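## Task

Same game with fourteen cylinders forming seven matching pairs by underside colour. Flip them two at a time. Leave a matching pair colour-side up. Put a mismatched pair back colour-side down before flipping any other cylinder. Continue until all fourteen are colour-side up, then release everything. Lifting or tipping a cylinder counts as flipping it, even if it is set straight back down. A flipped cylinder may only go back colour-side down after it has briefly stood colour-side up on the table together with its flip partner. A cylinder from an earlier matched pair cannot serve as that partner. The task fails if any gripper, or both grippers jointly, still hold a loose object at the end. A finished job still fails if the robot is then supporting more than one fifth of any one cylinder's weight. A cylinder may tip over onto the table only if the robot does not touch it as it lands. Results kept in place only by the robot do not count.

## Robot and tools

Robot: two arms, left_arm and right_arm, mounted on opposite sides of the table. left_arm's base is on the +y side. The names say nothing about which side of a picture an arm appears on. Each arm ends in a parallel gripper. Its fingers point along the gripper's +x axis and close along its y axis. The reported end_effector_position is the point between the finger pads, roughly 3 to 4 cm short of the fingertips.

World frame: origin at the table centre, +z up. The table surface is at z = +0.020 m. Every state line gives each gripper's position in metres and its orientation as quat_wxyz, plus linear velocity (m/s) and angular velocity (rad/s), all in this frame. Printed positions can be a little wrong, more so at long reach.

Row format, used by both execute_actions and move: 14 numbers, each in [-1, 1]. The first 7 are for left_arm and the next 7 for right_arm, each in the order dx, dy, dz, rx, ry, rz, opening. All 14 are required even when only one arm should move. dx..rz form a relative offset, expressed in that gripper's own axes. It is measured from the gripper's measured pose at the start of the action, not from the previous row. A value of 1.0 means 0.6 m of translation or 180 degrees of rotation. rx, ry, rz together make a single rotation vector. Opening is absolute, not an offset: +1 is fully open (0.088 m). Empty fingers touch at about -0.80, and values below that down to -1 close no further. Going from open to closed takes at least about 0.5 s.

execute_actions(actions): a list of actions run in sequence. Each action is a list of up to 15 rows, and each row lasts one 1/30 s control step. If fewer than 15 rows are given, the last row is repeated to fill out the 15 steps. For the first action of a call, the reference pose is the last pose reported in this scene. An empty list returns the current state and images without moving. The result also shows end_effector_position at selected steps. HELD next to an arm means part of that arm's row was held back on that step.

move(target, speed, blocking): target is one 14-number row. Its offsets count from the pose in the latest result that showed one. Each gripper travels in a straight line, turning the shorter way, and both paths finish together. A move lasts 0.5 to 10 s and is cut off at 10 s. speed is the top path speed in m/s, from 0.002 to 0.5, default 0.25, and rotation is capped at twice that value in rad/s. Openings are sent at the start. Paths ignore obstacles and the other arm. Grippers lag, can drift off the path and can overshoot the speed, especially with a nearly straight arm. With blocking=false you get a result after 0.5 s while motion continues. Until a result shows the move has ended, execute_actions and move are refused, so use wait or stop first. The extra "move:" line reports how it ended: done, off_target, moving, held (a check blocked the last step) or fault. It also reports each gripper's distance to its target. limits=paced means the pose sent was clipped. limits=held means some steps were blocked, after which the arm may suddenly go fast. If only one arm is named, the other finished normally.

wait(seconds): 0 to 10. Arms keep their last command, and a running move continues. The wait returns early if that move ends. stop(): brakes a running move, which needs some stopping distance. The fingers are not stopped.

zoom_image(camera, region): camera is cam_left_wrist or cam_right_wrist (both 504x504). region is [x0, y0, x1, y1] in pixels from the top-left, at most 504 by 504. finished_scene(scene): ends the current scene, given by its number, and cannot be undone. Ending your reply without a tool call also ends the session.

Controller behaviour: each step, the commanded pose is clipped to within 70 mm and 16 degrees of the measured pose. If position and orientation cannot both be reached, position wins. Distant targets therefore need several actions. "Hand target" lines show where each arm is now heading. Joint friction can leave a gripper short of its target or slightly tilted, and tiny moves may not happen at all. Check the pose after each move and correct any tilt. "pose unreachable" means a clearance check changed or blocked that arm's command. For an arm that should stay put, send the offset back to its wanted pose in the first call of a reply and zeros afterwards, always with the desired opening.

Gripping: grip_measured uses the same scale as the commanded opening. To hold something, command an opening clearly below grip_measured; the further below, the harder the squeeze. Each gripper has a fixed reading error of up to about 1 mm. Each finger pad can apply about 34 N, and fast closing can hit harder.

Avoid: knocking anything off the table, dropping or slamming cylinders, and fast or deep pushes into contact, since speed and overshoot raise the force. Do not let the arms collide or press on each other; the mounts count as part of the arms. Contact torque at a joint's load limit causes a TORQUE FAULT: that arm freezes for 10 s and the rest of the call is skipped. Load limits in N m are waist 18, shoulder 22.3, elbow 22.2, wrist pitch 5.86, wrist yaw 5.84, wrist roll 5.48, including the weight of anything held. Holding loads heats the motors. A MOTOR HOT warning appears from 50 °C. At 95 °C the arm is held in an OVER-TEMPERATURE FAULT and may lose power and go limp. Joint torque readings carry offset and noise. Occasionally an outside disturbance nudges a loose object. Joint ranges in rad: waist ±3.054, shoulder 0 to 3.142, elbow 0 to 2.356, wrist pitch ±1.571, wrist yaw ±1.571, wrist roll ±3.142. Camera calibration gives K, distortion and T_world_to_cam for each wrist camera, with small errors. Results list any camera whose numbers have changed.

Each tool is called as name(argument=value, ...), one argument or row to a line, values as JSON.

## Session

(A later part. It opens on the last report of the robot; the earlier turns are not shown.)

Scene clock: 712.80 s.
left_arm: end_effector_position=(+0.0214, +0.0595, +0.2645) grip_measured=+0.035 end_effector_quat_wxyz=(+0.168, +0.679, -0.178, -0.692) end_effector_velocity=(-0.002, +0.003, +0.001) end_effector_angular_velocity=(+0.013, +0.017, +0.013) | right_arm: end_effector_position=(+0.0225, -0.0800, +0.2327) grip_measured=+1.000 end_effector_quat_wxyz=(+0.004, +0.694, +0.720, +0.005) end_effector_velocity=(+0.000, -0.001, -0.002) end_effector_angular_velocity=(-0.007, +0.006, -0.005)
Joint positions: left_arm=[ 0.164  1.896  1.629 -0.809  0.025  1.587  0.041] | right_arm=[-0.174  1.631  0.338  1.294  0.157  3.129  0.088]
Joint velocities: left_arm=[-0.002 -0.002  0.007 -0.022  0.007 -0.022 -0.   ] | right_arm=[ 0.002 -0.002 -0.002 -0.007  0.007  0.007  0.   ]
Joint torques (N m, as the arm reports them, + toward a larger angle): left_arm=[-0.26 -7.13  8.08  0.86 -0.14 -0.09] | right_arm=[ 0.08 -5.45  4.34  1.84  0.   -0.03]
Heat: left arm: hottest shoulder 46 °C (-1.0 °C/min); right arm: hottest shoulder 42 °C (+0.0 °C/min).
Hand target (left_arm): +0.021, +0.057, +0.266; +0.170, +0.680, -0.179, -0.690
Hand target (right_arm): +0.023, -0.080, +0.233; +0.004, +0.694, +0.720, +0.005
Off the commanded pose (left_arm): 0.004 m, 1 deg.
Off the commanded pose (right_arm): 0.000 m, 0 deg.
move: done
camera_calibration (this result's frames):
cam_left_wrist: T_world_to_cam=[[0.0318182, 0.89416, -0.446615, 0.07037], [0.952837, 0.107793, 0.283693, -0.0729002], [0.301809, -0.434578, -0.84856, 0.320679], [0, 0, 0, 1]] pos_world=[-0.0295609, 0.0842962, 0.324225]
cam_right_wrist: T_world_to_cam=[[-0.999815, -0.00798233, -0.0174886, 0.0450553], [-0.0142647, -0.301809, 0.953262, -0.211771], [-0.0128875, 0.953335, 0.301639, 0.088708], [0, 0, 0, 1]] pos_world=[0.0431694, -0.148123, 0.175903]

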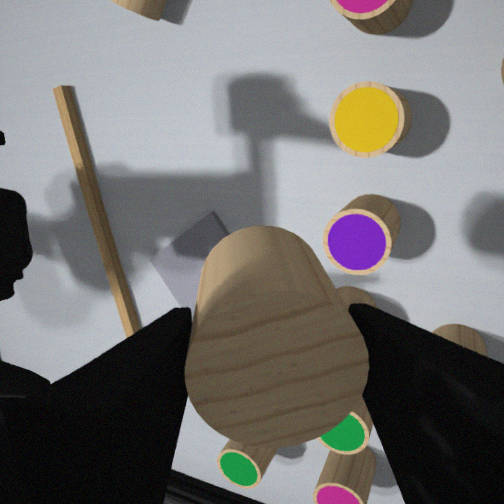

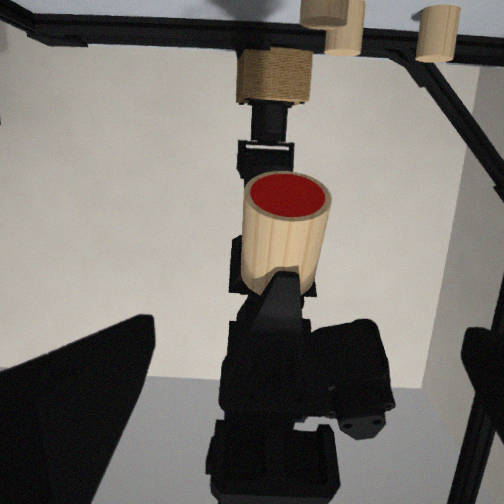

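move(
  target=[0,0,0,0,0,0,-0.4, 0.191,0.01,0.011,0.002,-0.003,0,1],
  speed=0.15,
)

move(
  target=[0,0,0,0,0,0,-0.4, 0,0,0,0,0,0,-0.4],
)

move(
  target=[0,0,0,0,0,0,0.45, 0,0,0,0,0,0,-0.4],
)

move(
  target=[-0.115,0,0,0,0,0,0.45, 0,0,0,0,0,0,-0.4],
)

move(
  target=[0.144,-0.311,0.064,0,0,-0.156,0.6, 0,0,0,-0.99,0,0,-0.4],
  speed=0.5,
)

Scene clock: 717.47 s.
left_arm: end_effector_position=(+0.0212, +0.0592, +0.2642) grip_measured=+0.033 end_effector_quat_wxyz=(+0.168, +0.679, -0.178, -0.692) end_effector_velocity=(-0.000, +0.005, -0.002) end_effector_angular_velocity=(+0.022, -0.003, +0.007) | right_arm: end_effector_position=(+0.0237, +0.0316, +0.2298) grip_measured=+1.000 end_effector_quat_wxyz=(+0.005, +0.694, +0.720, +0.004) end_effector_velocity=(-0.000, +0.002, -0.000) end_effector_angular_velocity=(-0.002, -0.008, +0.005)
Joint positions: left_arm=[ 0.164  1.897  1.63  -0.809  0.025  1.586  0.041] | right_arm=[-0.241  1.96   0.789  1.169  0.091  3.129  0.088]
Joint velocities: left_arm=[-0.002 -0.002 -0.002 -0.022 -0.007 -0.007 -0.   ] | right_arm=[-0.002  0.002  0.007 -0.007 -0.007 -0.007  0.   ]
Joint torques (N m, as the arm reports them, + toward a larger angle): left_arm=[-0.04 -8.    6.79  1.05  0.07 -0.02] | right_arm=[-0.21 -7.15  6.11  1.63 -0.11  0.14]
Heat: left arm: hottest shoulder 46 °C (-1.0 °C/min); right arm: hottest shoulder 42 °C (+0.0 °C/min).
Hand target (left_arm): +0.021, +0.059, +0.264; +0.168, +0.679, -0.178, -0.692
Hand target (right_arm): +0.024, +0.035, +0.226; +0.005, +0.694, +0.720, -0.001
Off the commanded pose (left_arm): 0.000 m, 0 deg.
Off the commanded pose (right_arm): 0.005 m, 1 deg.
move: done
camera_calibration (this result's frames):
cam_left_wrist: T_world_to_cam=[[0.031776, 0.894503, -0.445931, 0.0702474], [0.952895, 0.10753, 0.283599, -0.0725839], [0.301631, -0.433937, -0.848951, 0.320442], [0, 0, 0, 1]] pos_world=[-0.0297225, 0.0840201, 0.32395]
cam_right_wrist: T_world_to_cam=[[-0.999819, -0.00764056, -0.0174311, 0.0470256], [-0.0143416, -0.299633, 0.953947, -0.175536], [-0.0125116, 0.954024, 0.299469, -0.0162839], [0, 0, 0, 1]] pos_world=[0.0442959, -0.0367017, 0.173148]

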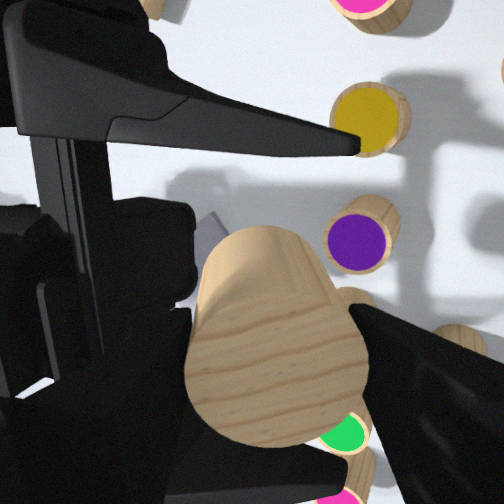

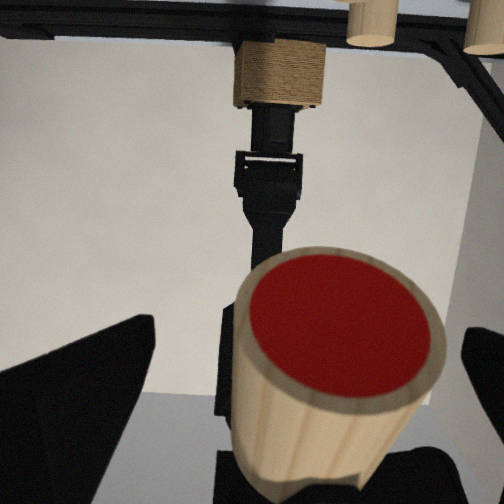

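Scene clock: 717.97 s.
left_arm: end_effector_position=(+0.0212, +0.0593, +0.2642) grip_measured=+0.033 end_effector_quat_wxyz=(+0.168, +0.679, -0.178, -0.692) end_effector_velocity=(-0.000, +0.003, -0.002) end_effector_angular_velocity=(+0.012, -0.003, +0.007) | right_arm: end_effector_position=(+0.0239, +0.0317, +0.2300) grip_measured=+0.017 end_effector_quat_wxyz=(+0.005, +0.694, +0.720, +0.004) end_effector_velocity=(+0.000, -0.001, +0.002) end_effector_angular_velocity=(+0.008, -0.006, +0.005)
Joint positions: left_arm=[ 0.164  1.897  1.63  -0.81   0.025  1.586  0.041] | right_arm=[-0.241  1.96   0.789  1.169  0.091  3.129  0.04 ]
Joint velocities: left_arm=[-0.002 -0.002 -0.007 -0.007 -0.007 -0.007 -0.   ] | right_arm=[-0.002 -0.002 -0.002  0.007 -0.007 -0.007 -0.   ]
Joint torques (N m, as the arm reports them, + toward a larger angle): left_arm=[-0.04 -7.85  6.77  1.    0.05  0.01] | right_arm=[ 0.08 -8.57  4.88  1.83 -0.01 -0.02]
Heat: left arm: hottest shoulder 46 °C (-1.0 °C/min); right arm: hottest shoulder 42 °C (+1.0 °C/min).
Hand target (left_arm): +0.021, +0.059, +0.264; +0.168, +0.679, -0.178, -0.692
Hand target (right_arm): +0.024, +0.032, +0.230; +0.005, +0.694, +0.720, +0.004
Off the commanded pose (left_arm): 0.000 m, 0 deg.
Off the commanded pose (right_arm): 0.000 m, 0 deg.
move: done
camera_calibration (this result's frames):
cam_left_wrist: T_world_to_cam=[[0.0313938, 0.894687, -0.445588, 0.0700709], [0.952911, 0.10774, 0.283466, -0.0725578], [0.301621, -0.433505, -0.849175, 0.320474], [0, 0, 0, 1]] pos_world=[-0.0297204, 0.084053, 0.323929]
cam_right_wrist: T_world_to_cam=[[-0.999819, -0.00687135, -0.0177673, 0.0473147], [-0.0148882, -0.299996, 0.953824, -0.175585], [-0.0118842, 0.953916, 0.299839, -0.0165125], [0, 0, 0, 1]] pos_world=[0.0444958, -0.036598, 0.173269]

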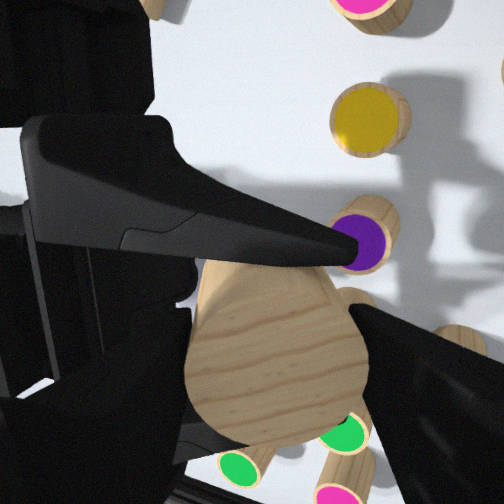

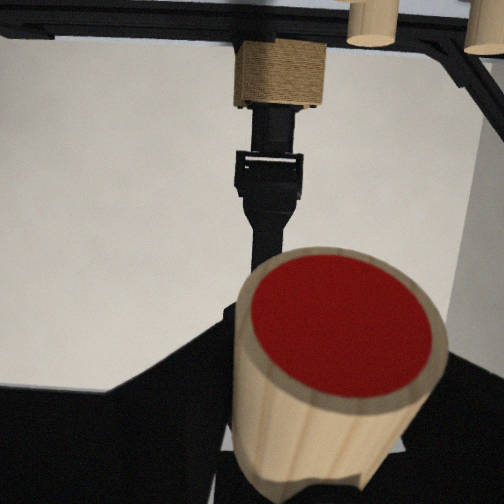

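Scene clock: 718.63 s.
left_arm: end_effector_position=(+0.0212, +0.0592, +0.2642) grip_measured=+0.448 end_effector_quat_wxyz=(+0.168, +0.679, -0.178, -0.692) end_effector_velocity=(-0.002, +0.002, -0.001) end_effector_angular_velocity=(+0.008, -0.003, +0.003) | right_arm: end_effector_position=(+0.0239, +0.0317, +0.2300) grip_measured=+0.016 end_effector_quat_wxyz=(+0.005, +0.694, +0.720, +0.004) end_effector_velocity=(+0.000, +0.000, +0.000) end_effector_angular_velocity=(-0.002, -0.008, +0.005)
Joint positions: left_arm=[ 0.164  1.897  1.63  -0.809  0.025  1.586  0.061] | right_arm=[-0.241  1.96   0.789  1.169  0.091  3.129  0.04 ]
Joint velocities: left_arm=[-0.007 -0.002 -0.002 -0.007 -0.007 -0.007  0.001] | right_arm=[-0.002 -0.002  0.002 -0.007 -0.007 -0.007  0.   ]
Joint torques (N m, as the arm reports them, + toward a larger angle): left_arm=[-0.09 -7.83  6.74  1.01  0.08  0.  ] | right_arm=[ 0.04 -8.57  4.95  1.86  0.   -0.02]
Heat: left arm: hottest shoulder 47 °C (+0.0 °C/min); right arm: hottest shoulder 42 °C (+1.0 °C/min).
Hand target (left_arm): +0.021, +0.059, +0.264; +0.168, +0.679, -0.178, -0.692
Hand target (right_arm): +0.024, +0.032, +0.230; +0.005, +0.694, +0.720, +0.004
Off the commanded pose (left_arm): 0.000 m, 0 deg.
Off the commanded pose (right_arm): 0.000 m, 0 deg.
move: done
camera_calibration (this result's frames):
cam_left_wrist: T_world_to_cam=[[0.031395, 0.894517, -0.445929, 0.0702542], [0.95291, 0.107848, 0.283427, -0.0725578], [0.301623, -0.433829, -0.849009, 0.320451], [0, 0, 0, 1]] pos_world=[-0.02972, 0.0840025, 0.323959]
cam_right_wrist: T_world_to_cam=[[-0.999819, -0.00687135, -0.0177673, 0.0473147], [-0.0148882, -0.299996, 0.953824, -0.175585], [-0.0118842, 0.953916, 0.299839, -0.0165125], [0, 0, 0, 1]] pos_world=[0.0444958, -0.036598, 0.173269]

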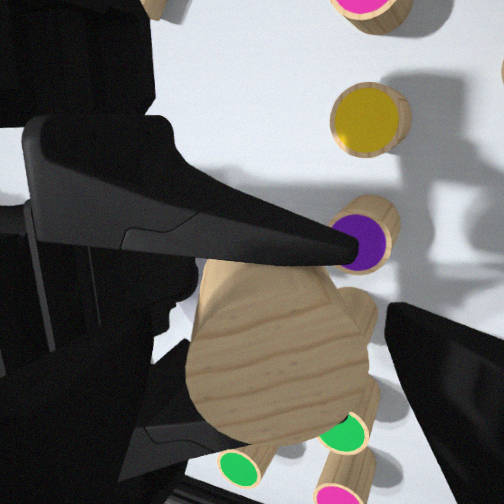

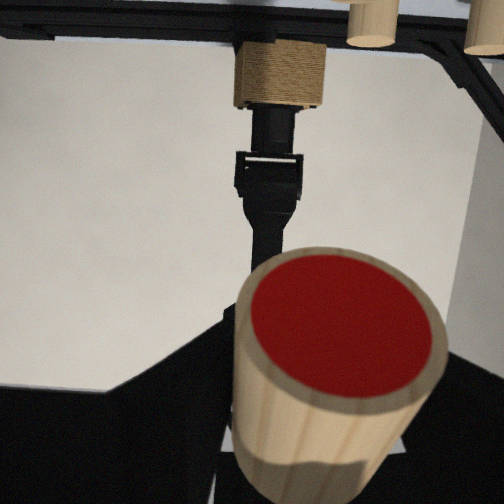

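Scene clock: 719.50 s.
left_arm: end_effector_position=(+0.0215, +0.0918, +0.3197) grip_measured=+0.450 end_effector_quat_wxyz=(+0.164, +0.680, -0.174, -0.693) end_effector_velocity=(-0.004, -0.003, +0.002) end_effector_angular_velocity=(-0.012, +0.003, -0.017) | right_arm: end_effector_position=(+0.0241, +0.0317, +0.2297) grip_measured=+0.017 end_effector_quat_wxyz=(+0.005, +0.694, +0.720, +0.004) end_effector_velocity=(+0.002, +0.001, -0.003) end_effector_angular_velocity=(-0.017, -0.009, -0.010)
Joint positions: left_arm=[ 0.165  1.792  1.72  -1.017  0.025  1.587  0.061] | right_arm=[-0.242  1.96   0.789  1.168  0.091  3.129  0.04 ]
Joint velocities: left_arm=[-0.007  0.002  0.007  0.007  0.007  0.007  0.   ] | right_arm=[-0.002 -0.002  0.002 -0.022  0.007 -0.007 -0.   ]
Joint torques (N m, as the arm reports them, + toward a larger angle): left_arm=[ 0.17 -7.65  7.6   0.77  0.14  0.03] | right_arm=[ 0.07 -8.39  4.9   1.93  0.01 -0.02]
Heat: left arm: hottest shoulder 47 °C (+0.0 °C/min); right arm: hottest shoulder 42 °C (+1.0 °C/min).
Hand target (left_arm): +0.022, +0.092, +0.325; +0.168, +0.679, -0.178, -0.692
Hand target (right_arm): +0.024, +0.032, +0.230; +0.005, +0.694, +0.720, +0.004
Off the commanded pose (left_arm): 0.005 m, 1 deg.
Off the commanded pose (right_arm): 0.000 m, 0 deg.
move: done
camera_calibration (this result's frames):
cam_left_wrist: T_world_to_cam=[[0.0318551, 0.899541, -0.435673, 0.0621564], [0.952752, 0.10441, 0.28524, -0.0923187], [0.302073, -0.424175, -0.853714, 0.382232], [0, 0, 0, 1]] pos_world=[-0.0294853, 0.11586, 0.37973]
cam_right_wrist: T_world_to_cam=[[-0.999819, -0.00651019, -0.0179042, 0.0475159], [-0.0151403, -0.298907, 0.954162, -0.175445], [-0.0115635, 0.95426, 0.298754, -0.0162222], [0, 0, 0, 1]] pos_world=[0.0446634, -0.0366522, 0.1731]

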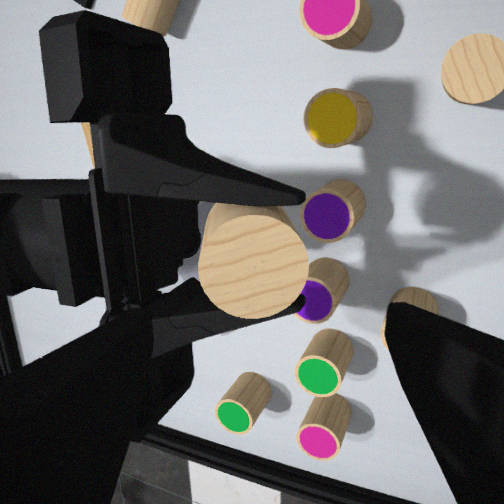

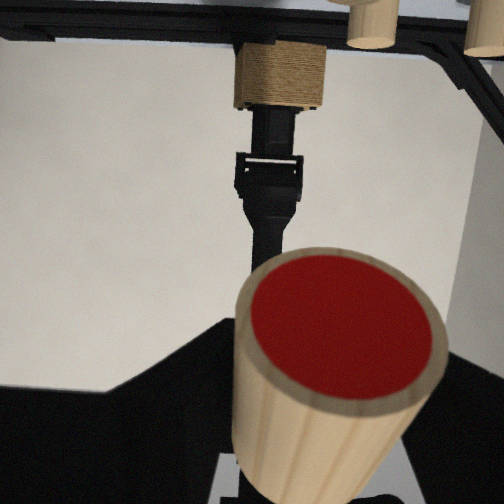

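Scene clock: 723.20 s.
left_arm: end_effector_position=(-0.0151, +0.2168, +0.1605) grip_measured=+0.600 end_effector_quat_wxyz=(-0.005, +0.703, -0.007, -0.712) end_effector_velocity=(+0.001, +0.002, +0.000) end_effector_angular_velocity=(+0.007, -0.008, +0.005) | right_arm: end_effector_position=(+0.0242, +0.0317, +0.2297) grip_measured=+0.017 end_effector_quat_wxyz=(+0.695, +0.008, +0.010, +0.719) end_effector_velocity=(-0.005, +0.000, +0.000) end_effector_angular_velocity=(-0.001, -0.037, +0.025)
Joint positions: left_arm=[ 0.042  1.761  1.14  -0.947  0.013  1.472  0.068] | right_arm=[-0.242  1.96   0.789  1.168  0.091  0.026  0.04 ]
Joint velocities: left_arm=[-0.002 -0.002 -0.002 -0.007 -0.007 -0.007 -0.   ] | right_arm=[ 0.002 -0.002  0.002 -0.007 -0.022 -0.037 -0.   ]
Joint torques (N m, as the arm reports them, + toward a larger angle): left_arm=[-0.36 -5.3   4.94  0.44  0.18 -0.1 ] | right_arm=[ 0.07 -8.57  4.93  1.85 -0.01 -0.2 ]
Heat: left arm: hottest shoulder 47 °C (-1.0 °C/min); right arm: hottest shoulder 42 °C (+0.0 °C/min).
Hand target (left_arm): -0.016, +0.219, +0.157; -0.009, +0.702, -0.002, -0.713
Hand target (right_arm): +0.024, +0.032, +0.230; +0.694, +0.006, +0.007, +0.720
Off the commanded pose (left_arm): 0.004 m, 1 deg.
Off the commanded pose (right_arm): 0.000 m, 0 deg.
move: done
camera_calibration (this result's frames):
cam_left_wrist: T_world_to_cam=[[0.0386977, 0.998804, 0.0298796, -0.214721], [0.949943, -0.0460488, 0.309012, 0.00370512], [0.310018, 0.0164258, -0.950589, 0.230512], [0, 0, 0, 1]] pos_world=[-0.0666735, 0.210849, 0.224393]
cam_right_wrist: T_world_to_cam=[[0.997716, 0.0641139, -0.0212597, -0.0021694], [-0.000855136, -0.302726, -0.953077, 0.262476], [-0.0675414, 0.950919, -0.30198, 0.12324], [0, 0, 0, 1]] pos_world=[0.0107127, -0.0375937, 0.287329]

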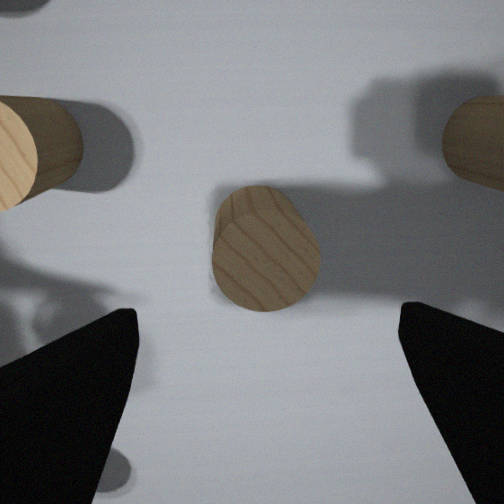

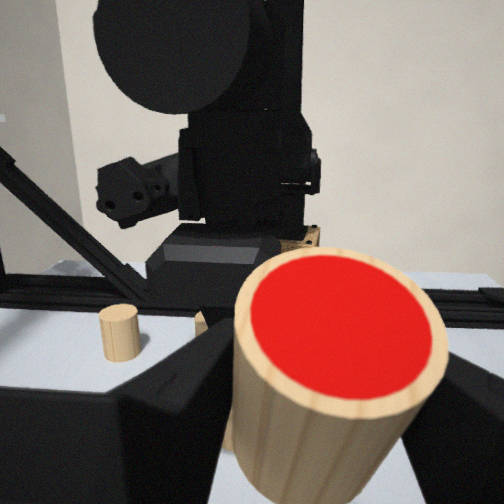

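move(
  target=[0.124,-0.005,0.0,0,0.004,0,0.6, -0.146,-0.258,-0.10,-0.01,0.155,0,-0.4],
  speed=0.22,
)

move(
  target=[0,0,0,0,0,0,-0.4, 0.055,0,-0.107,0,0,0,-0.4],
  speed=0.15,
)

Scene clock: 729.00 s.
left_arm: end_effector_position=(-0.0160, +0.2177, +0.0896) grip_measured=+0.600 end_effector_quat_wxyz=(-0.002, +0.704, -0.010, -0.710) end_effector_velocity=(-0.002, -0.001, +0.000) end_effector_angular_velocity=(-0.006, +0.008, -0.010) | right_arm: end_effector_position=(+0.1786, -0.0533, +0.1590) grip_measured=+0.016 end_effector_quat_wxyz=(+0.672, -0.180, +0.176, +0.697) end_effector_velocity=(+0.001, -0.004, -0.004) end_effector_angular_velocity=(-0.027, -0.004, +0.010)
Joint positions: left_arm=[ 0.036  1.891  0.985 -0.652  0.006  1.467  0.068] | right_arm=[-0.76   1.72   0.676  0.494 -0.371 -0.214  0.04 ]
Joint velocities: left_arm=[-0.002 -0.002 -0.002  0.007  0.007  0.007 -0.   ] | right_arm=[-0.007 -0.002  0.002 -0.037 -0.007 -0.022 -0.   ]
Joint torques (N m, as the arm reports them, + toward a larger angle): left_arm=[-0.27 -5.33  4.31  0.45 -0.15 -0.11] | right_arm=[-0.25 -8.27  6.64  1.56 -0.2  -0.23]
Heat: left arm: hottest shoulder 46 °C (-2.0 °C/min); right arm: hottest shoulder 43 °C (+1.0 °C/min).
Hand target (left_arm): -0.016, +0.220, +0.086; -0.005, +0.707, -0.007, -0.707
Hand target (right_arm): +0.181, -0.050, +0.167; +0.673, -0.178, +0.165, +0.698
Off the commanded pose (left_arm): 0.004 m, 1 deg.
Off the commanded pose (right_arm): 0.008 m, 1 deg.
move: done
camera_calibration (this result's frames):
cam_left_wrist: T_world_to_cam=[[0.0392865, 0.999013, 0.0207066, -0.212672], [0.948356, -0.0438062, 0.31417, 0.0254706], [0.314767, 0.00729464, -0.949141, 0.16532], [0, 0, 0, 1]] pos_world=[-0.0678373, 0.212372, 0.153314]
cam_right_wrist: T_world_to_cam=[[0.997926, 0.0628627, -0.0138775, -0.153589], [0.0361877, -0.726059, -0.68668, 0.0979279], [-0.0532424, 0.684753, -0.726828, 0.243925], [0, 0, 0, 1]] pos_world=[0.162713, -0.0862722, 0.242405]

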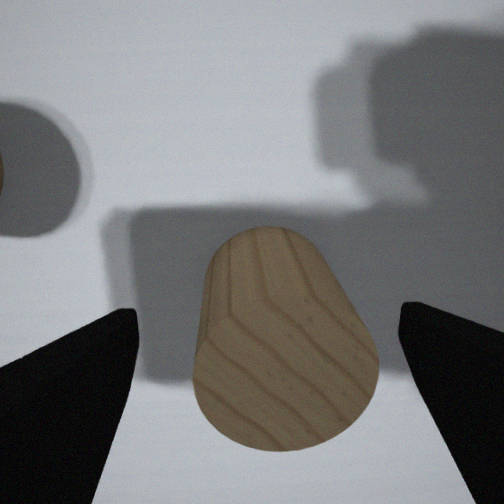

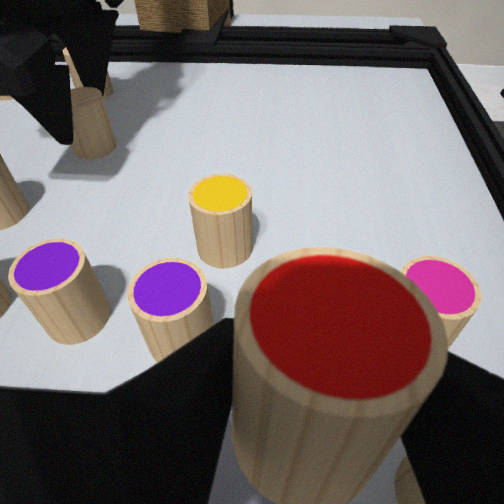

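Scene clock: 729.97 s.
left_arm: end_effector_position=(-0.0159, +0.2178, +0.0896) grip_measured=+0.034 end_effector_quat_wxyz=(-0.002, +0.704, -0.010, -0.710) end_effector_velocity=(+0.000, -0.001, +0.000) end_effector_angular_velocity=(-0.008, -0.006, +0.005) | right_arm: end_effector_position=(+0.1792, -0.0530, +0.0930) grip_measured=+0.016 end_effector_quat_wxyz=(+0.674, -0.177, +0.170, +0.697) end_effector_velocity=(-0.004, -0.004, -0.008) end_effector_angular_velocity=(-0.020, +0.014, +0.020)
Joint positions: left_arm=[ 0.036  1.891  0.985 -0.653  0.006  1.467  0.041] | right_arm=[-0.761  1.995  0.612  0.847 -0.371 -0.215  0.04 ]
Joint velocities: left_arm=[-0.002 -0.002 -0.002  0.007 -0.007 -0.007  0.001] | right_arm=[-0.002  0.012 -0.007 -0.007 -0.022 -0.007 -0.   ]
Joint torques (N m, as the arm reports them, + toward a larger angle): left_arm=[ 0.05 -6.11  4.92  0.26  0.04  0.  ] | right_arm=[-0.18 -6.46  2.92  1.93 -0.25 -0.07]
Heat: left arm: hottest shoulder 46 °C (-2.0 °C/min); right arm: hottest shoulder 43 °C (+1.0 °C/min).
Hand target (left_arm): -0.016, +0.218, +0.090; -0.002, +0.704, -0.010, -0.710
Hand target (right_arm): +0.179, -0.056, +0.087; +0.672, -0.180, +0.176, +0.697
Off the commanded pose (left_arm): 0.000 m, 0 deg.
Off the commanded pose (right_arm): 0.007 m, 1 deg.
move: done
camera_calibration (this result's frames):
cam_left_wrist: T_world_to_cam=[[0.0392731, 0.999007, 0.0210555, -0.21278], [0.948222, -0.0439064, 0.314558, 0.0253956], [0.31517, 0.00761164, -0.949005, 0.165222], [0, 0, 0, 1]] pos_world=[-0.0677972, 0.212426, 0.153288]
cam_right_wrist: T_world_to_cam=[[0.998044, 0.0620372, -0.00768506, -0.155769], [0.039248, -0.717559, -0.695391, 0.0534581], [-0.0486545, 0.693729, -0.718591, 0.194694], [0, 0, 0, 1]] pos_world=[0.162839, -0.0870418, 0.175882]

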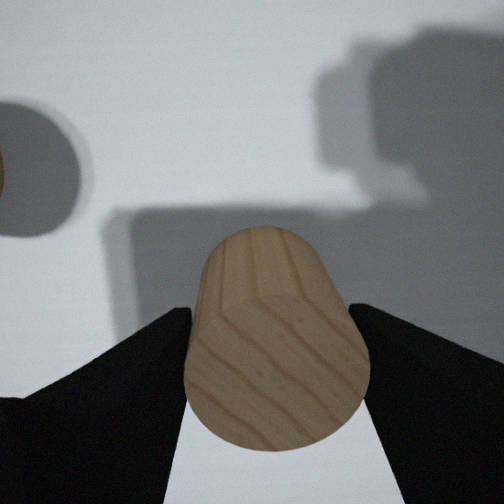

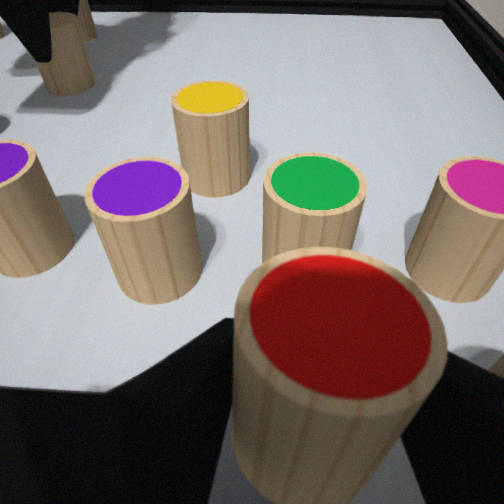

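move(
  target=[-0.13,0,0,0,0,0,-0.4, 0.025,0,-0.047,0,0,0,-0.4],
  speed=0.12,
)

move(
  target=[-0.18,0.272,-0.066,0,0,0.165,-0.4, 0,0,0,0,0,0,0.37],
  speed=0.35,
)

move(
  target=[0,0,0,0,0,0,-0.4, -0.13,0,0,0,0,0,0.37],
  speed=0.15,
)

Scene clock: 733.67 s.
left_arm: end_effector_position=(-0.0155, +0.2216, +0.1614) grip_measured=+0.033 end_effector_quat_wxyz=(-0.009, +0.705, -0.003, -0.709) end_effector_velocity=(-0.002, +0.003, +0.002) end_effector_angular_velocity=(+0.013, +0.006, +0.005) | right_arm: end_effector_position=(+0.1795, -0.0523, +0.0668) grip_measured=+0.016 end_effector_quat_wxyz=(+0.675, -0.175, +0.165, +0.697) end_effector_velocity=(-0.000, -0.001, -0.000) end_effector_angular_velocity=(+0.003, +0.009, +0.000)
Joint positions: left_arm=[ 0.036  1.752  1.133 -0.959  0.006  1.467  0.041] | right_arm=[-0.761  2.128  0.611  0.993 -0.371 -0.215  0.04 ]
Joint velocities: left_arm=[-0.002 -0.002  0.007 -0.022  0.007 -0.007 -0.   ] | right_arm=[-0.002  0.002 -0.002  0.007 -0.007  0.007 -0.   ]
Joint torques (N m, as the arm reports them, + toward a larger angle): left_arm=[-0.03 -7.06  6.75  0.02  0.08  0.  ] | right_arm=[-0.06 -6.24  3.23  1.78 -0.16 -0.04]
Heat: left arm: hottest shoulder 46 °C (-2.0 °C/min); right arm: hottest shoulder 43 °C (+0.0 °C/min).
Hand target (left_arm): -0.016, +0.218, +0.167; -0.002, +0.704, -0.010, -0.710
Hand target (right_arm): +0.179, -0.053, +0.061; +0.674, -0.177, +0.170, +0.697
Off the commanded pose (left_arm): 0.007 m, 1 deg.
Off the commanded pose (right_arm): 0.006 m, 1 deg.
move: done
camera_calibration (this result's frames):
cam_left_wrist: T_world_to_cam=[[0.0392025, 0.998428, 0.0400559, -0.220988], [0.947494, -0.0498746, 0.315859, 0.00364836], [0.31736, 0.0255703, -0.94796, 0.229059], [0, 0, 0, 1]] pos_world=[-0.0674876, 0.214965, 0.224838]
cam_right_wrist: T_world_to_cam=[[0.998068, 0.0620944, -0.00215919, -0.156698], [0.0426146, -0.709423, -0.703493, 0.0361475], [-0.0452148, 0.702042, -0.710699, 0.174668], [0, 0, 0, 1]] pos_world=[0.162753, -0.0872507, 0.149228]

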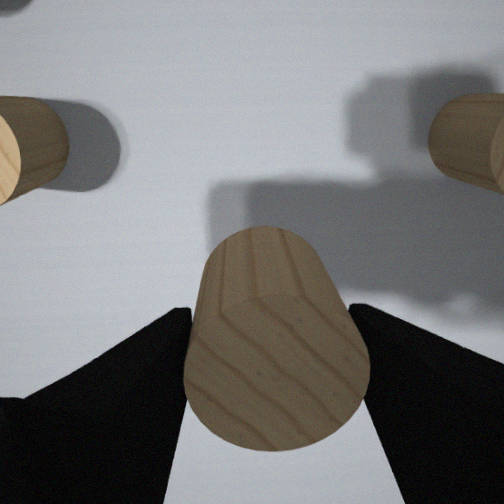

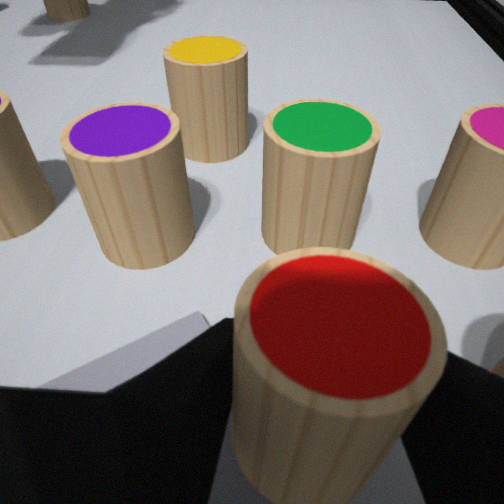

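Scene clock: 735.00 s.
left_arm: end_effector_position=(+0.0206, +0.0603, +0.2656) grip_measured=+0.033 end_effector_quat_wxyz=(+0.169, +0.683, -0.181, -0.687) end_effector_velocity=(-0.000, -0.004, +0.006) end_effector_angular_velocity=(-0.022, +0.004, +0.020) | right_arm: end_effector_position=(+0.1795, -0.0523, +0.0668) grip_measured=+0.370 end_effector_quat_wxyz=(+0.675, -0.175, +0.165, +0.698) end_effector_velocity=(-0.004, -0.004, -0.004) end_effector_angular_velocity=(-0.020, +0.014, +0.020)
Joint positions: left_arm=[ 0.157  1.888  1.621 -0.804  0.009  1.586  0.041] | right_arm=[-0.761  2.128  0.611  0.993 -0.372 -0.215  0.057]
Joint velocities: left_arm=[-0.002 -0.002  0.012  0.007 -0.007 -0.022 -0.   ] | right_arm=[-0.002 -0.002 -0.007 -0.022 -0.022 -0.007 -0.   ]
Joint torques (N m, as the arm reports them, + toward a larger angle): left_arm=[ 0.21 -7.26  8.27  1.31  0.27  0.08] | right_arm=[ 0.07 -7.85  2.95  1.67 -0.13  0.  ]
Heat: left arm: hottest shoulder 46 °C (-2.0 °C/min); right arm: hottest shoulder 43 °C (+0.0 °C/min).
Hand target (left_arm): +0.021, +0.056, +0.268; +0.172, +0.681, -0.186, -0.687
Hand target (right_arm): +0.179, -0.052, +0.067; +0.675, -0.175, +0.165, +0.697
Off the commanded pose (left_arm): 0.004 m, 1 deg.
Off the commanded pose (right_arm): 0.000 m, 0 deg.
move: done
camera_calibration (this result's frames):
cam_left_wrist: T_world_to_cam=[[0.0366884, 0.892014, -0.450516, 0.0711746], [0.948696, 0.110587, 0.296219, -0.0759973], [0.314053, -0.43827, -0.842194, 0.320479], [0, 0, 0, 1]] pos_world=[-0.0311602, 0.0853719, 0.324482]
cam_right_wrist: T_world_to_cam=[[0.998047, 0.0624242, -0.00233071, -0.15661], [0.0427248, -0.709358, -0.703553, 0.0361475], [-0.045572, 0.702079, -0.710639, 0.174733], [0, 0, 0, 1]] pos_world=[0.162723, -0.0872584, 0.149239]

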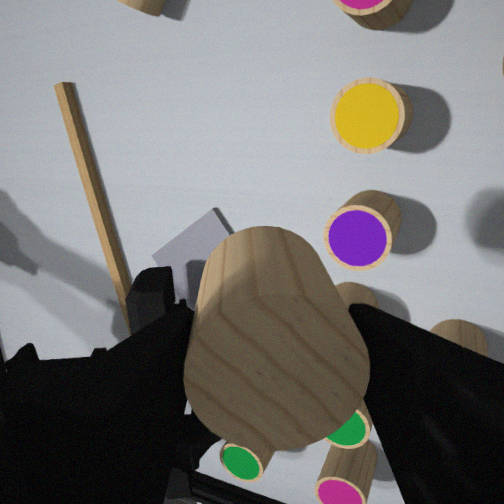

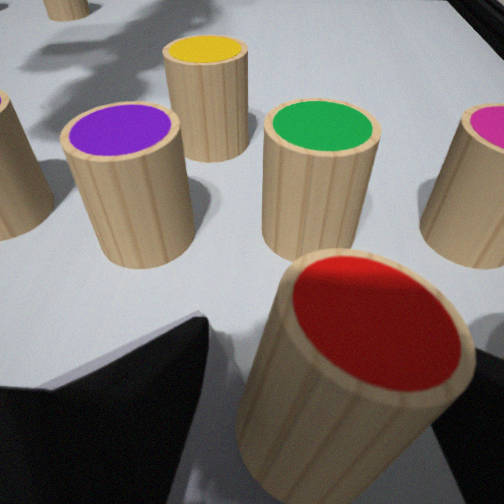

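Scene clock: 736.00 s.
left_arm: end_effector_position=(+0.0206, +0.0603, +0.2656) grip_measured=+0.032 end_effector_quat_wxyz=(+0.169, +0.683, -0.181, -0.687) end_effector_velocity=(-0.004, -0.001, +0.001) end_effector_angular_velocity=(-0.007, +0.017, +0.008) | right_arm: end_effector_position=(+0.1827, -0.1181, +0.1031) grip_measured=+0.370 end_effector_quat_wxyz=(+0.676, -0.173, +0.164, +0.697) end_effector_velocity=(-0.000, -0.004, +0.000) end_effector_angular_velocity=(-0.008, -0.010, +0.009)
Joint positions: left_arm=[ 0.157  1.888  1.621 -0.804  0.009  1.586  0.041] | right_arm=[-0.881  1.822  0.375  0.898 -0.474 -0.278  0.057]
Joint velocities: left_arm=[-0.007 -0.002 -0.002  0.007  0.007 -0.022 -0.   ] | right_arm=[-0.007 -0.017 -0.007 -0.022 -0.007 -0.022  0.   ]
Joint torques (N m, as the arm reports them, + toward a larger angle): left_arm=[-0.07 -7.93  6.75  1.    0.06  0.  ] | right_arm=[-0.01 -6.8   2.26  1.38 -0.32 -0.19]
Heat: left arm: hottest shoulder 46 °C (-2.0 °C/min); right arm: hottest shoulder 43 °C (+0.0 °C/min).
Hand target (left_arm): +0.021, +0.060, +0.266; +0.169, +0.683, -0.181, -0.687
Hand target (right_arm): +0.182, -0.121, +0.103; +0.675, -0.175, +0.164, +0.697
Off the commanded pose (left_arm): 0.000 m, 0 deg.
Off the commanded pose (right_arm): 0.003 m, 0 deg.
move: done
camera_calibration (this result's frames):
cam_left_wrist: T_world_to_cam=[[0.0366884, 0.892014, -0.450516, 0.0711746], [0.948696, 0.110587, 0.296219, -0.0759973], [0.314053, -0.43827, -0.842194, 0.320479], [0, 0, 0, 1]] pos_world=[-0.0311602, 0.0853719, 0.324482]
cam_right_wrist: T_world_to_cam=[[0.998233, 0.0593153, -0.00360426, -0.155951], [0.0395075, -0.707743, -0.705365, 0.0158446], [-0.0443898, 0.703976, -0.708835, 0.246702], [0, 0, 0, 1]] pos_world=[0.166001, -0.153208, 0.185486]

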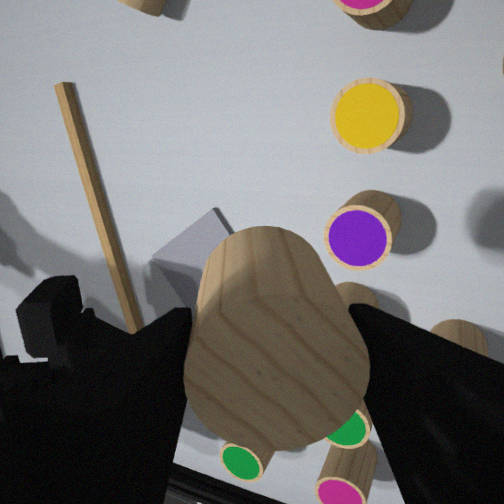

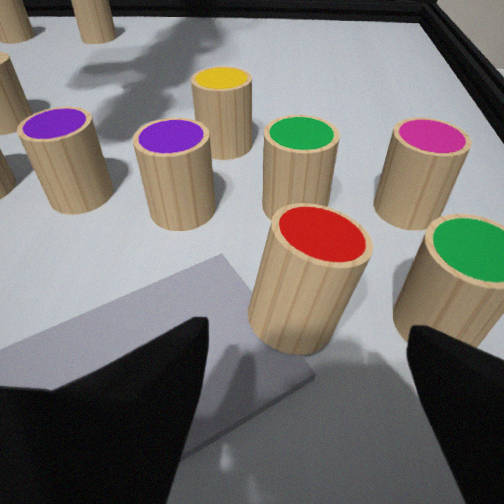

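move(
  target=[0,0,0,0,0,0,-0.4, 0.132,-0.008,-0.004,0,0,0,0.45],
  speed=0.08,
)

move(
  target=[0,0,0,0,0,0,-0.4, 0,0,0,0,0,0,-0.4],
)

move(
  target=[0,0,0,0,0,0,-0.4, -0.03,0,0.06,0,0,0,-0.4],
  speed=0.1,
)

Scene clock: 741.50 s.
left_arm: end_effector_position=(+0.0206, +0.0603, +0.2654) grip_measured=+0.032 end_effector_quat_wxyz=(+0.169, +0.684, -0.181, -0.687) end_effector_velocity=(-0.000, -0.001, +0.001) end_effector_angular_velocity=(-0.007, -0.010, -0.005) | right_arm: end_effector_position=(+0.1853, -0.0507, +0.0677) grip_measured=+0.450 end_effector_quat_wxyz=(+0.676, -0.174, +0.161, +0.698) end_effector_velocity=(-0.002, +0.001, -0.001) end_effector_angular_velocity=(+0.003, +0.009, +0.005)
Joint positions: left_arm=[ 0.157  1.889  1.621 -0.804  0.009  1.586  0.041] | right_arm=[-0.777  2.134  0.624  0.991 -0.386 -0.224  0.061]
Joint velocities: left_arm=[-0.002 -0.002 -0.002  0.007 -0.007  0.007 -0.   ] | right_arm=[ 0.002  0.007  0.002  0.007 -0.007  0.007 -0.   ]
Joint torques (N m, as the arm reports them, + toward a larger angle): left_arm=[-0.05 -7.83  6.92  1.01  0.04 -0.01] | right_arm=[ 0.28 -6.6   4.24  1.81 -0.04  0.17]
Heat: left arm: hottest shoulder 47 °C (-2.0 °C/min); right arm: hottest shoulder 42 °C (+0.0 °C/min).
Hand target (left_arm): +0.021, +0.060, +0.266; +0.169, +0.683, -0.181, -0.687
Hand target (right_arm): +0.185, -0.049, +0.064; +0.676, -0.173, +0.165, +0.697
Off the commanded pose (left_arm): 0.000 m, 0 deg.
Off the commanded pose (right_arm): 0.004 m, 0 deg.
move: done
camera_calibration (this result's frames):
cam_left_wrist: T_world_to_cam=[[0.0366883, 0.892186, -0.450175, 0.0710162], [0.948696, 0.110474, 0.296261, -0.0759498], [0.314053, -0.437949, -0.842361, 0.320354], [0, 0, 0, 1]] pos_world=[-0.0311602, 0.0853294, 0.324324]
cam_right_wrist: T_world_to_cam=[[0.998012, 0.0630052, 0.00169883, -0.162766], [0.0456619, -0.704187, -0.708545, 0.0376746], [-0.0434457, 0.707214, -0.705664, 0.17406], [0, 0, 0, 1]] pos_world=[0.168284, -0.0863122, 0.149798]

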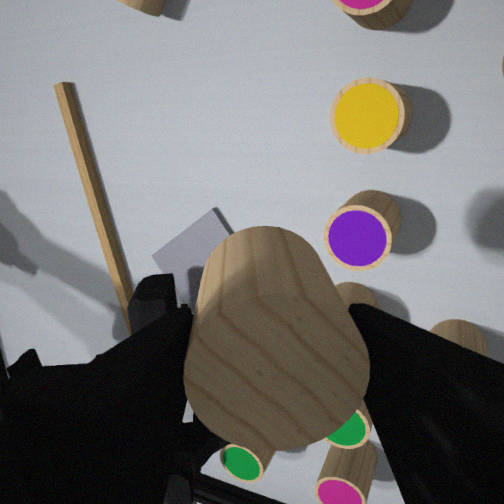

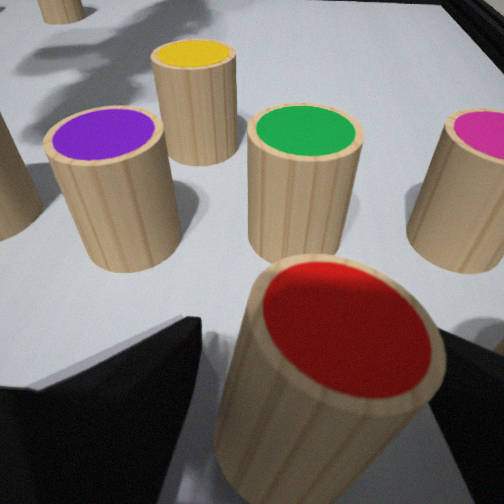

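Scene clock: 742.00 s.
left_arm: end_effector_position=(+0.0206, +0.0604, +0.2653) grip_measured=+0.032 end_effector_quat_wxyz=(+0.169, +0.684, -0.180, -0.687) end_effector_velocity=(-0.000, +0.002, +0.002) end_effector_angular_velocity=(+0.002, -0.010, -0.005) | right_arm: end_effector_position=(+0.1854, -0.0506, +0.0678) grip_measured=+0.083 end_effector_quat_wxyz=(+0.676, -0.174, +0.160, +0.698) end_effector_velocity=(-0.003, -0.001, +0.002) end_effector_angular_velocity=(+0.002, +0.004, +0.020)
Joint positions: left_arm=[ 0.157  1.889  1.621 -0.804  0.009  1.586  0.041] | right_arm=[-0.777  2.135  0.624  0.992 -0.386 -0.224  0.043]
Joint velocities: left_arm=[-0.002 -0.007 -0.002 -0.007 -0.007  0.007 -0.   ] | right_arm=[-0.002 -0.007 -0.002 -0.007 -0.022 -0.007 -0.   ]
Joint torques (N m, as the arm reports them, + toward a larger angle): left_arm=[-0.01 -7.9   6.76  1.    0.04 -0.02] | right_arm=[ 0.11 -7.95  2.97  1.55 -0.13  0.  ]
Heat: left arm: hottest shoulder 47 °C (-2.0 °C/min); right arm: hottest shoulder 42 °C (+0.0 °C/min).
Hand target (left_arm): +0.021, +0.060, +0.265; +0.169, +0.684, -0.180, -0.687
Hand target (right_arm): +0.185, -0.051, +0.068; +0.676, -0.174, +0.161, +0.698
Off the commanded pose (left_arm): 0.000 m, 0 deg.
Off the commanded pose (right_arm): 0.000 m, 0 deg.
move: done
camera_calibration (this result's frames):
cam_left_wrist: T_world_to_cam=[[0.0366883, 0.892358, -0.449835, 0.0707868], [0.948696, 0.110361, 0.296303, -0.0759222], [0.314053, -0.437628, -0.842528, 0.320297], [0, 0, 0, 1]] pos_world=[-0.0311602, 0.0853827, 0.324198]
cam_right_wrist: T_world_to_cam=[[0.998011, 0.0630031, 0.00221894, -0.162852], [0.0459843, -0.703442, -0.709263, 0.0378584], [-0.0431249, 0.707954, -0.70494, 0.174006], [0, 0, 0, 1]] pos_world=[0.168291, -0.0862968, 0.149877]

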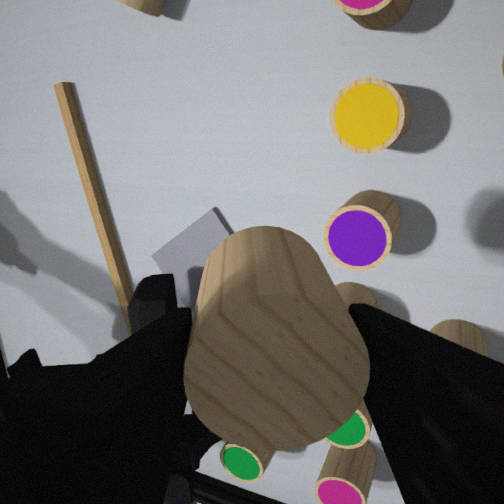

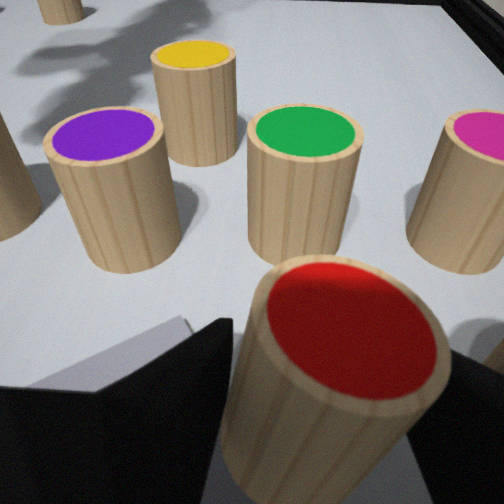

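Scene clock: 742.80 s.
left_arm: end_effector_position=(+0.0206, +0.0604, +0.2653) grip_measured=+0.032 end_effector_quat_wxyz=(+0.169, +0.684, -0.180, -0.687) end_effector_velocity=(-0.000, +0.002, -0.001) end_effector_angular_velocity=(+0.007, -0.003, +0.007) | right_arm: end_effector_position=(+0.1848, -0.0519, +0.1024) grip_measured=+0.081 end_effector_quat_wxyz=(+0.675, -0.176, +0.166, +0.698) end_effector_velocity=(-0.002, -0.004, -0.004) end_effector_angular_velocity=(-0.027, +0.010, +0.007)
Joint positions: left_arm=[ 0.157  1.889  1.621 -0.804  0.009  1.586  0.041] | right_arm=[-0.777  1.964  0.624  0.81  -0.386 -0.224  0.043]
Joint velocities: left_arm=[-0.002 -0.002 -0.002 -0.007 -0.007 -0.007 -0.   ] | right_arm=[-0.002 -0.007 -0.002 -0.037 -0.007 -0.007 -0.   ]
Joint torques (N m, as the arm reports them, + toward a larger angle): left_arm=[-0.1  -7.88  6.83  1.01  0.07 -0.01] | right_arm=[ 0.29 -8.88  4.22  1.57 -0.04  0.04]
Heat: left arm: hottest shoulder 47 °C (-2.0 °C/min); right arm: hottest shoulder 43 °C (+1.0 °C/min).
Hand target (left_arm): +0.021, +0.060, +0.265; +0.169, +0.684, -0.180, -0.687
Hand target (right_arm): +0.185, -0.050, +0.108; +0.676, -0.173, +0.160, +0.698
Off the commanded pose (left_arm): 0.000 m, 0 deg.
Off the commanded pose (right_arm): 0.006 m, 1 deg.
move: done
camera_calibration (this result's frames):
cam_left_wrist: T_world_to_cam=[[0.0366883, 0.892358, -0.449835, 0.0707868], [0.948696, 0.110361, 0.296303, -0.0759222], [0.314053, -0.437628, -0.842528, 0.320297], [0, 0, 0, 1]] pos_world=[-0.0311602, 0.0853827, 0.324198]
cam_right_wrist: T_world_to_cam=[[0.998018, 0.0628184, -0.0036657, -0.161715], [0.0421984, -0.711359, -0.701561, 0.0610389], [-0.0466785, 0.700016, -0.7126, 0.20029], [0, 0, 0, 1]] pos_world=[0.168168, -0.0866269, 0.184956]

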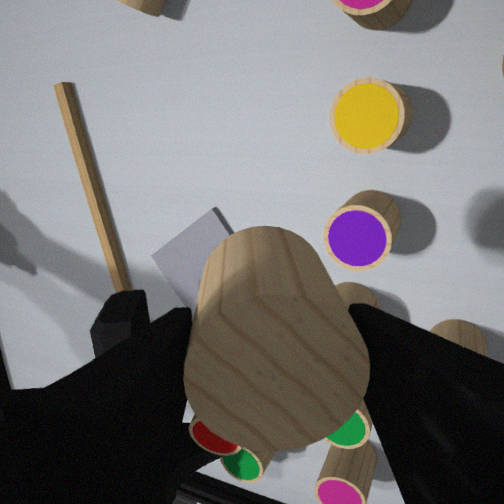

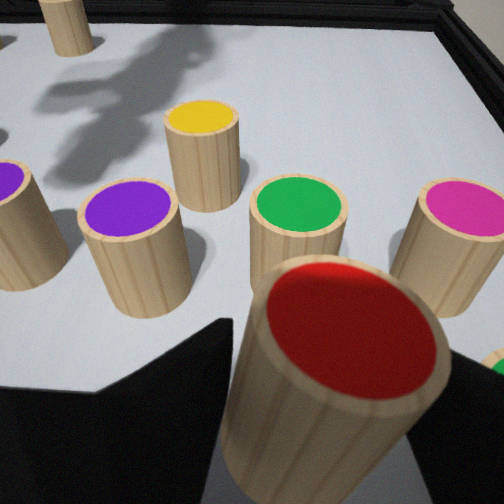

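move(
  target=[0,0,0,0,0,0,-0.4, 0.024,0.467,0.012,-0.035,0,-0.018,-0.4],
  speed=0.3,
)

Scene clock: 747.30 s.
left_arm: end_effector_position=(+0.0206, +0.0604, +0.2651) grip_measured=+0.032 end_effector_quat_wxyz=(+0.169, +0.684, -0.180, -0.687) end_effector_velocity=(+0.002, +0.002, +0.002) end_effector_angular_velocity=(+0.002, -0.023, +0.002) | right_arm: end_effector_position=(-0.0938, -0.0484, +0.1014) grip_measured=+0.068 end_effector_quat_wxyz=(+0.682, -0.215, +0.122, +0.688) end_effector_velocity=(-0.003, -0.003, -0.005) end_effector_angular_velocity=(-0.024, -0.001, -0.004)
Joint positions: left_arm=[ 0.157  1.889  1.621 -0.804  0.009  1.586  0.041] | right_arm=[0.187 2.029 0.745 0.725 0.508 0.154 0.042]
Joint velocities: left_arm=[-0.002 -0.007 -0.002 -0.007 -0.022  0.007 -0.   ] | right_arm=[ 0.012  0.002  0.007 -0.037  0.007  0.022  0.   ]
Joint torques (N m, as the arm reports them, + toward a larger angle): left_arm=[-0.08 -7.92  6.8   0.98  0.06 -0.02] | right_arm=[ 0.23 -7.15  5.66  1.48  0.31  0.19]
Heat: left arm: hottest shoulder 47 °C (-3.0 °C/min); right arm: hottest shoulder 43 °C (+1.0 °C/min).
Hand target (left_arm): +0.021, +0.060, +0.265; +0.169, +0.684, -0.180, -0.687
Hand target (right_arm): -0.096, -0.047, +0.099; +0.683, -0.215, +0.124, +0.687
Off the commanded pose (left_arm): 0.000 m, 0 deg.
Off the commanded pose (right_arm): 0.004 m, 0 deg.
move: done
camera_calibration (this result's frames):
cam_left_wrist: T_world_to_cam=[[0.0366882, 0.892529, -0.449494, 0.0706286], [0.948696, 0.110248, 0.296345, -0.0758747], [0.314053, -0.437306, -0.842695, 0.320172], [0, 0, 0, 1]] pos_world=[-0.0311602, 0.0853403, 0.32404]
cam_right_wrist: T_world_to_cam=[[0.990927, 0.0679606, 0.115956, 0.103588], [0.129877, -0.706205, -0.695993, 0.0824997], [0.0345885, 0.704738, -0.708624, 0.191619], [0, 0, 0, 1]] pos_world=[-0.119991, -0.0838196, 0.181194]

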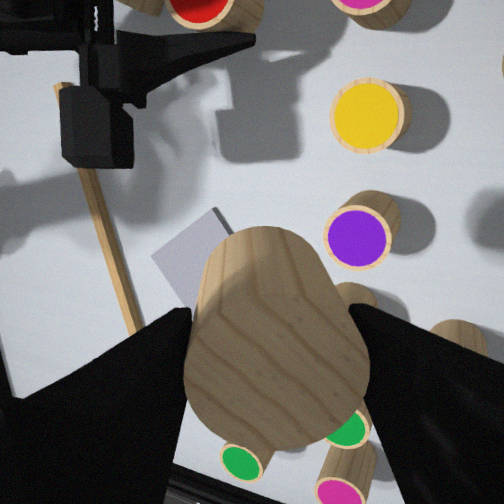

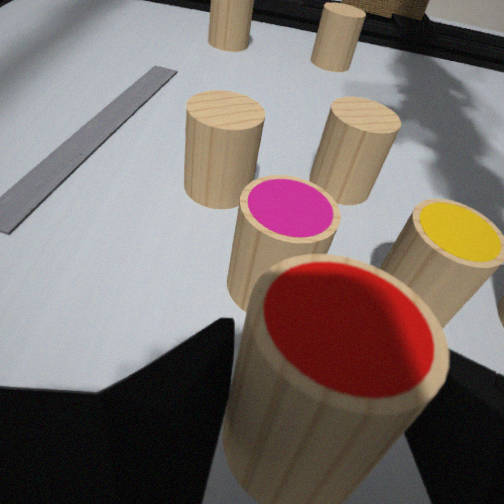

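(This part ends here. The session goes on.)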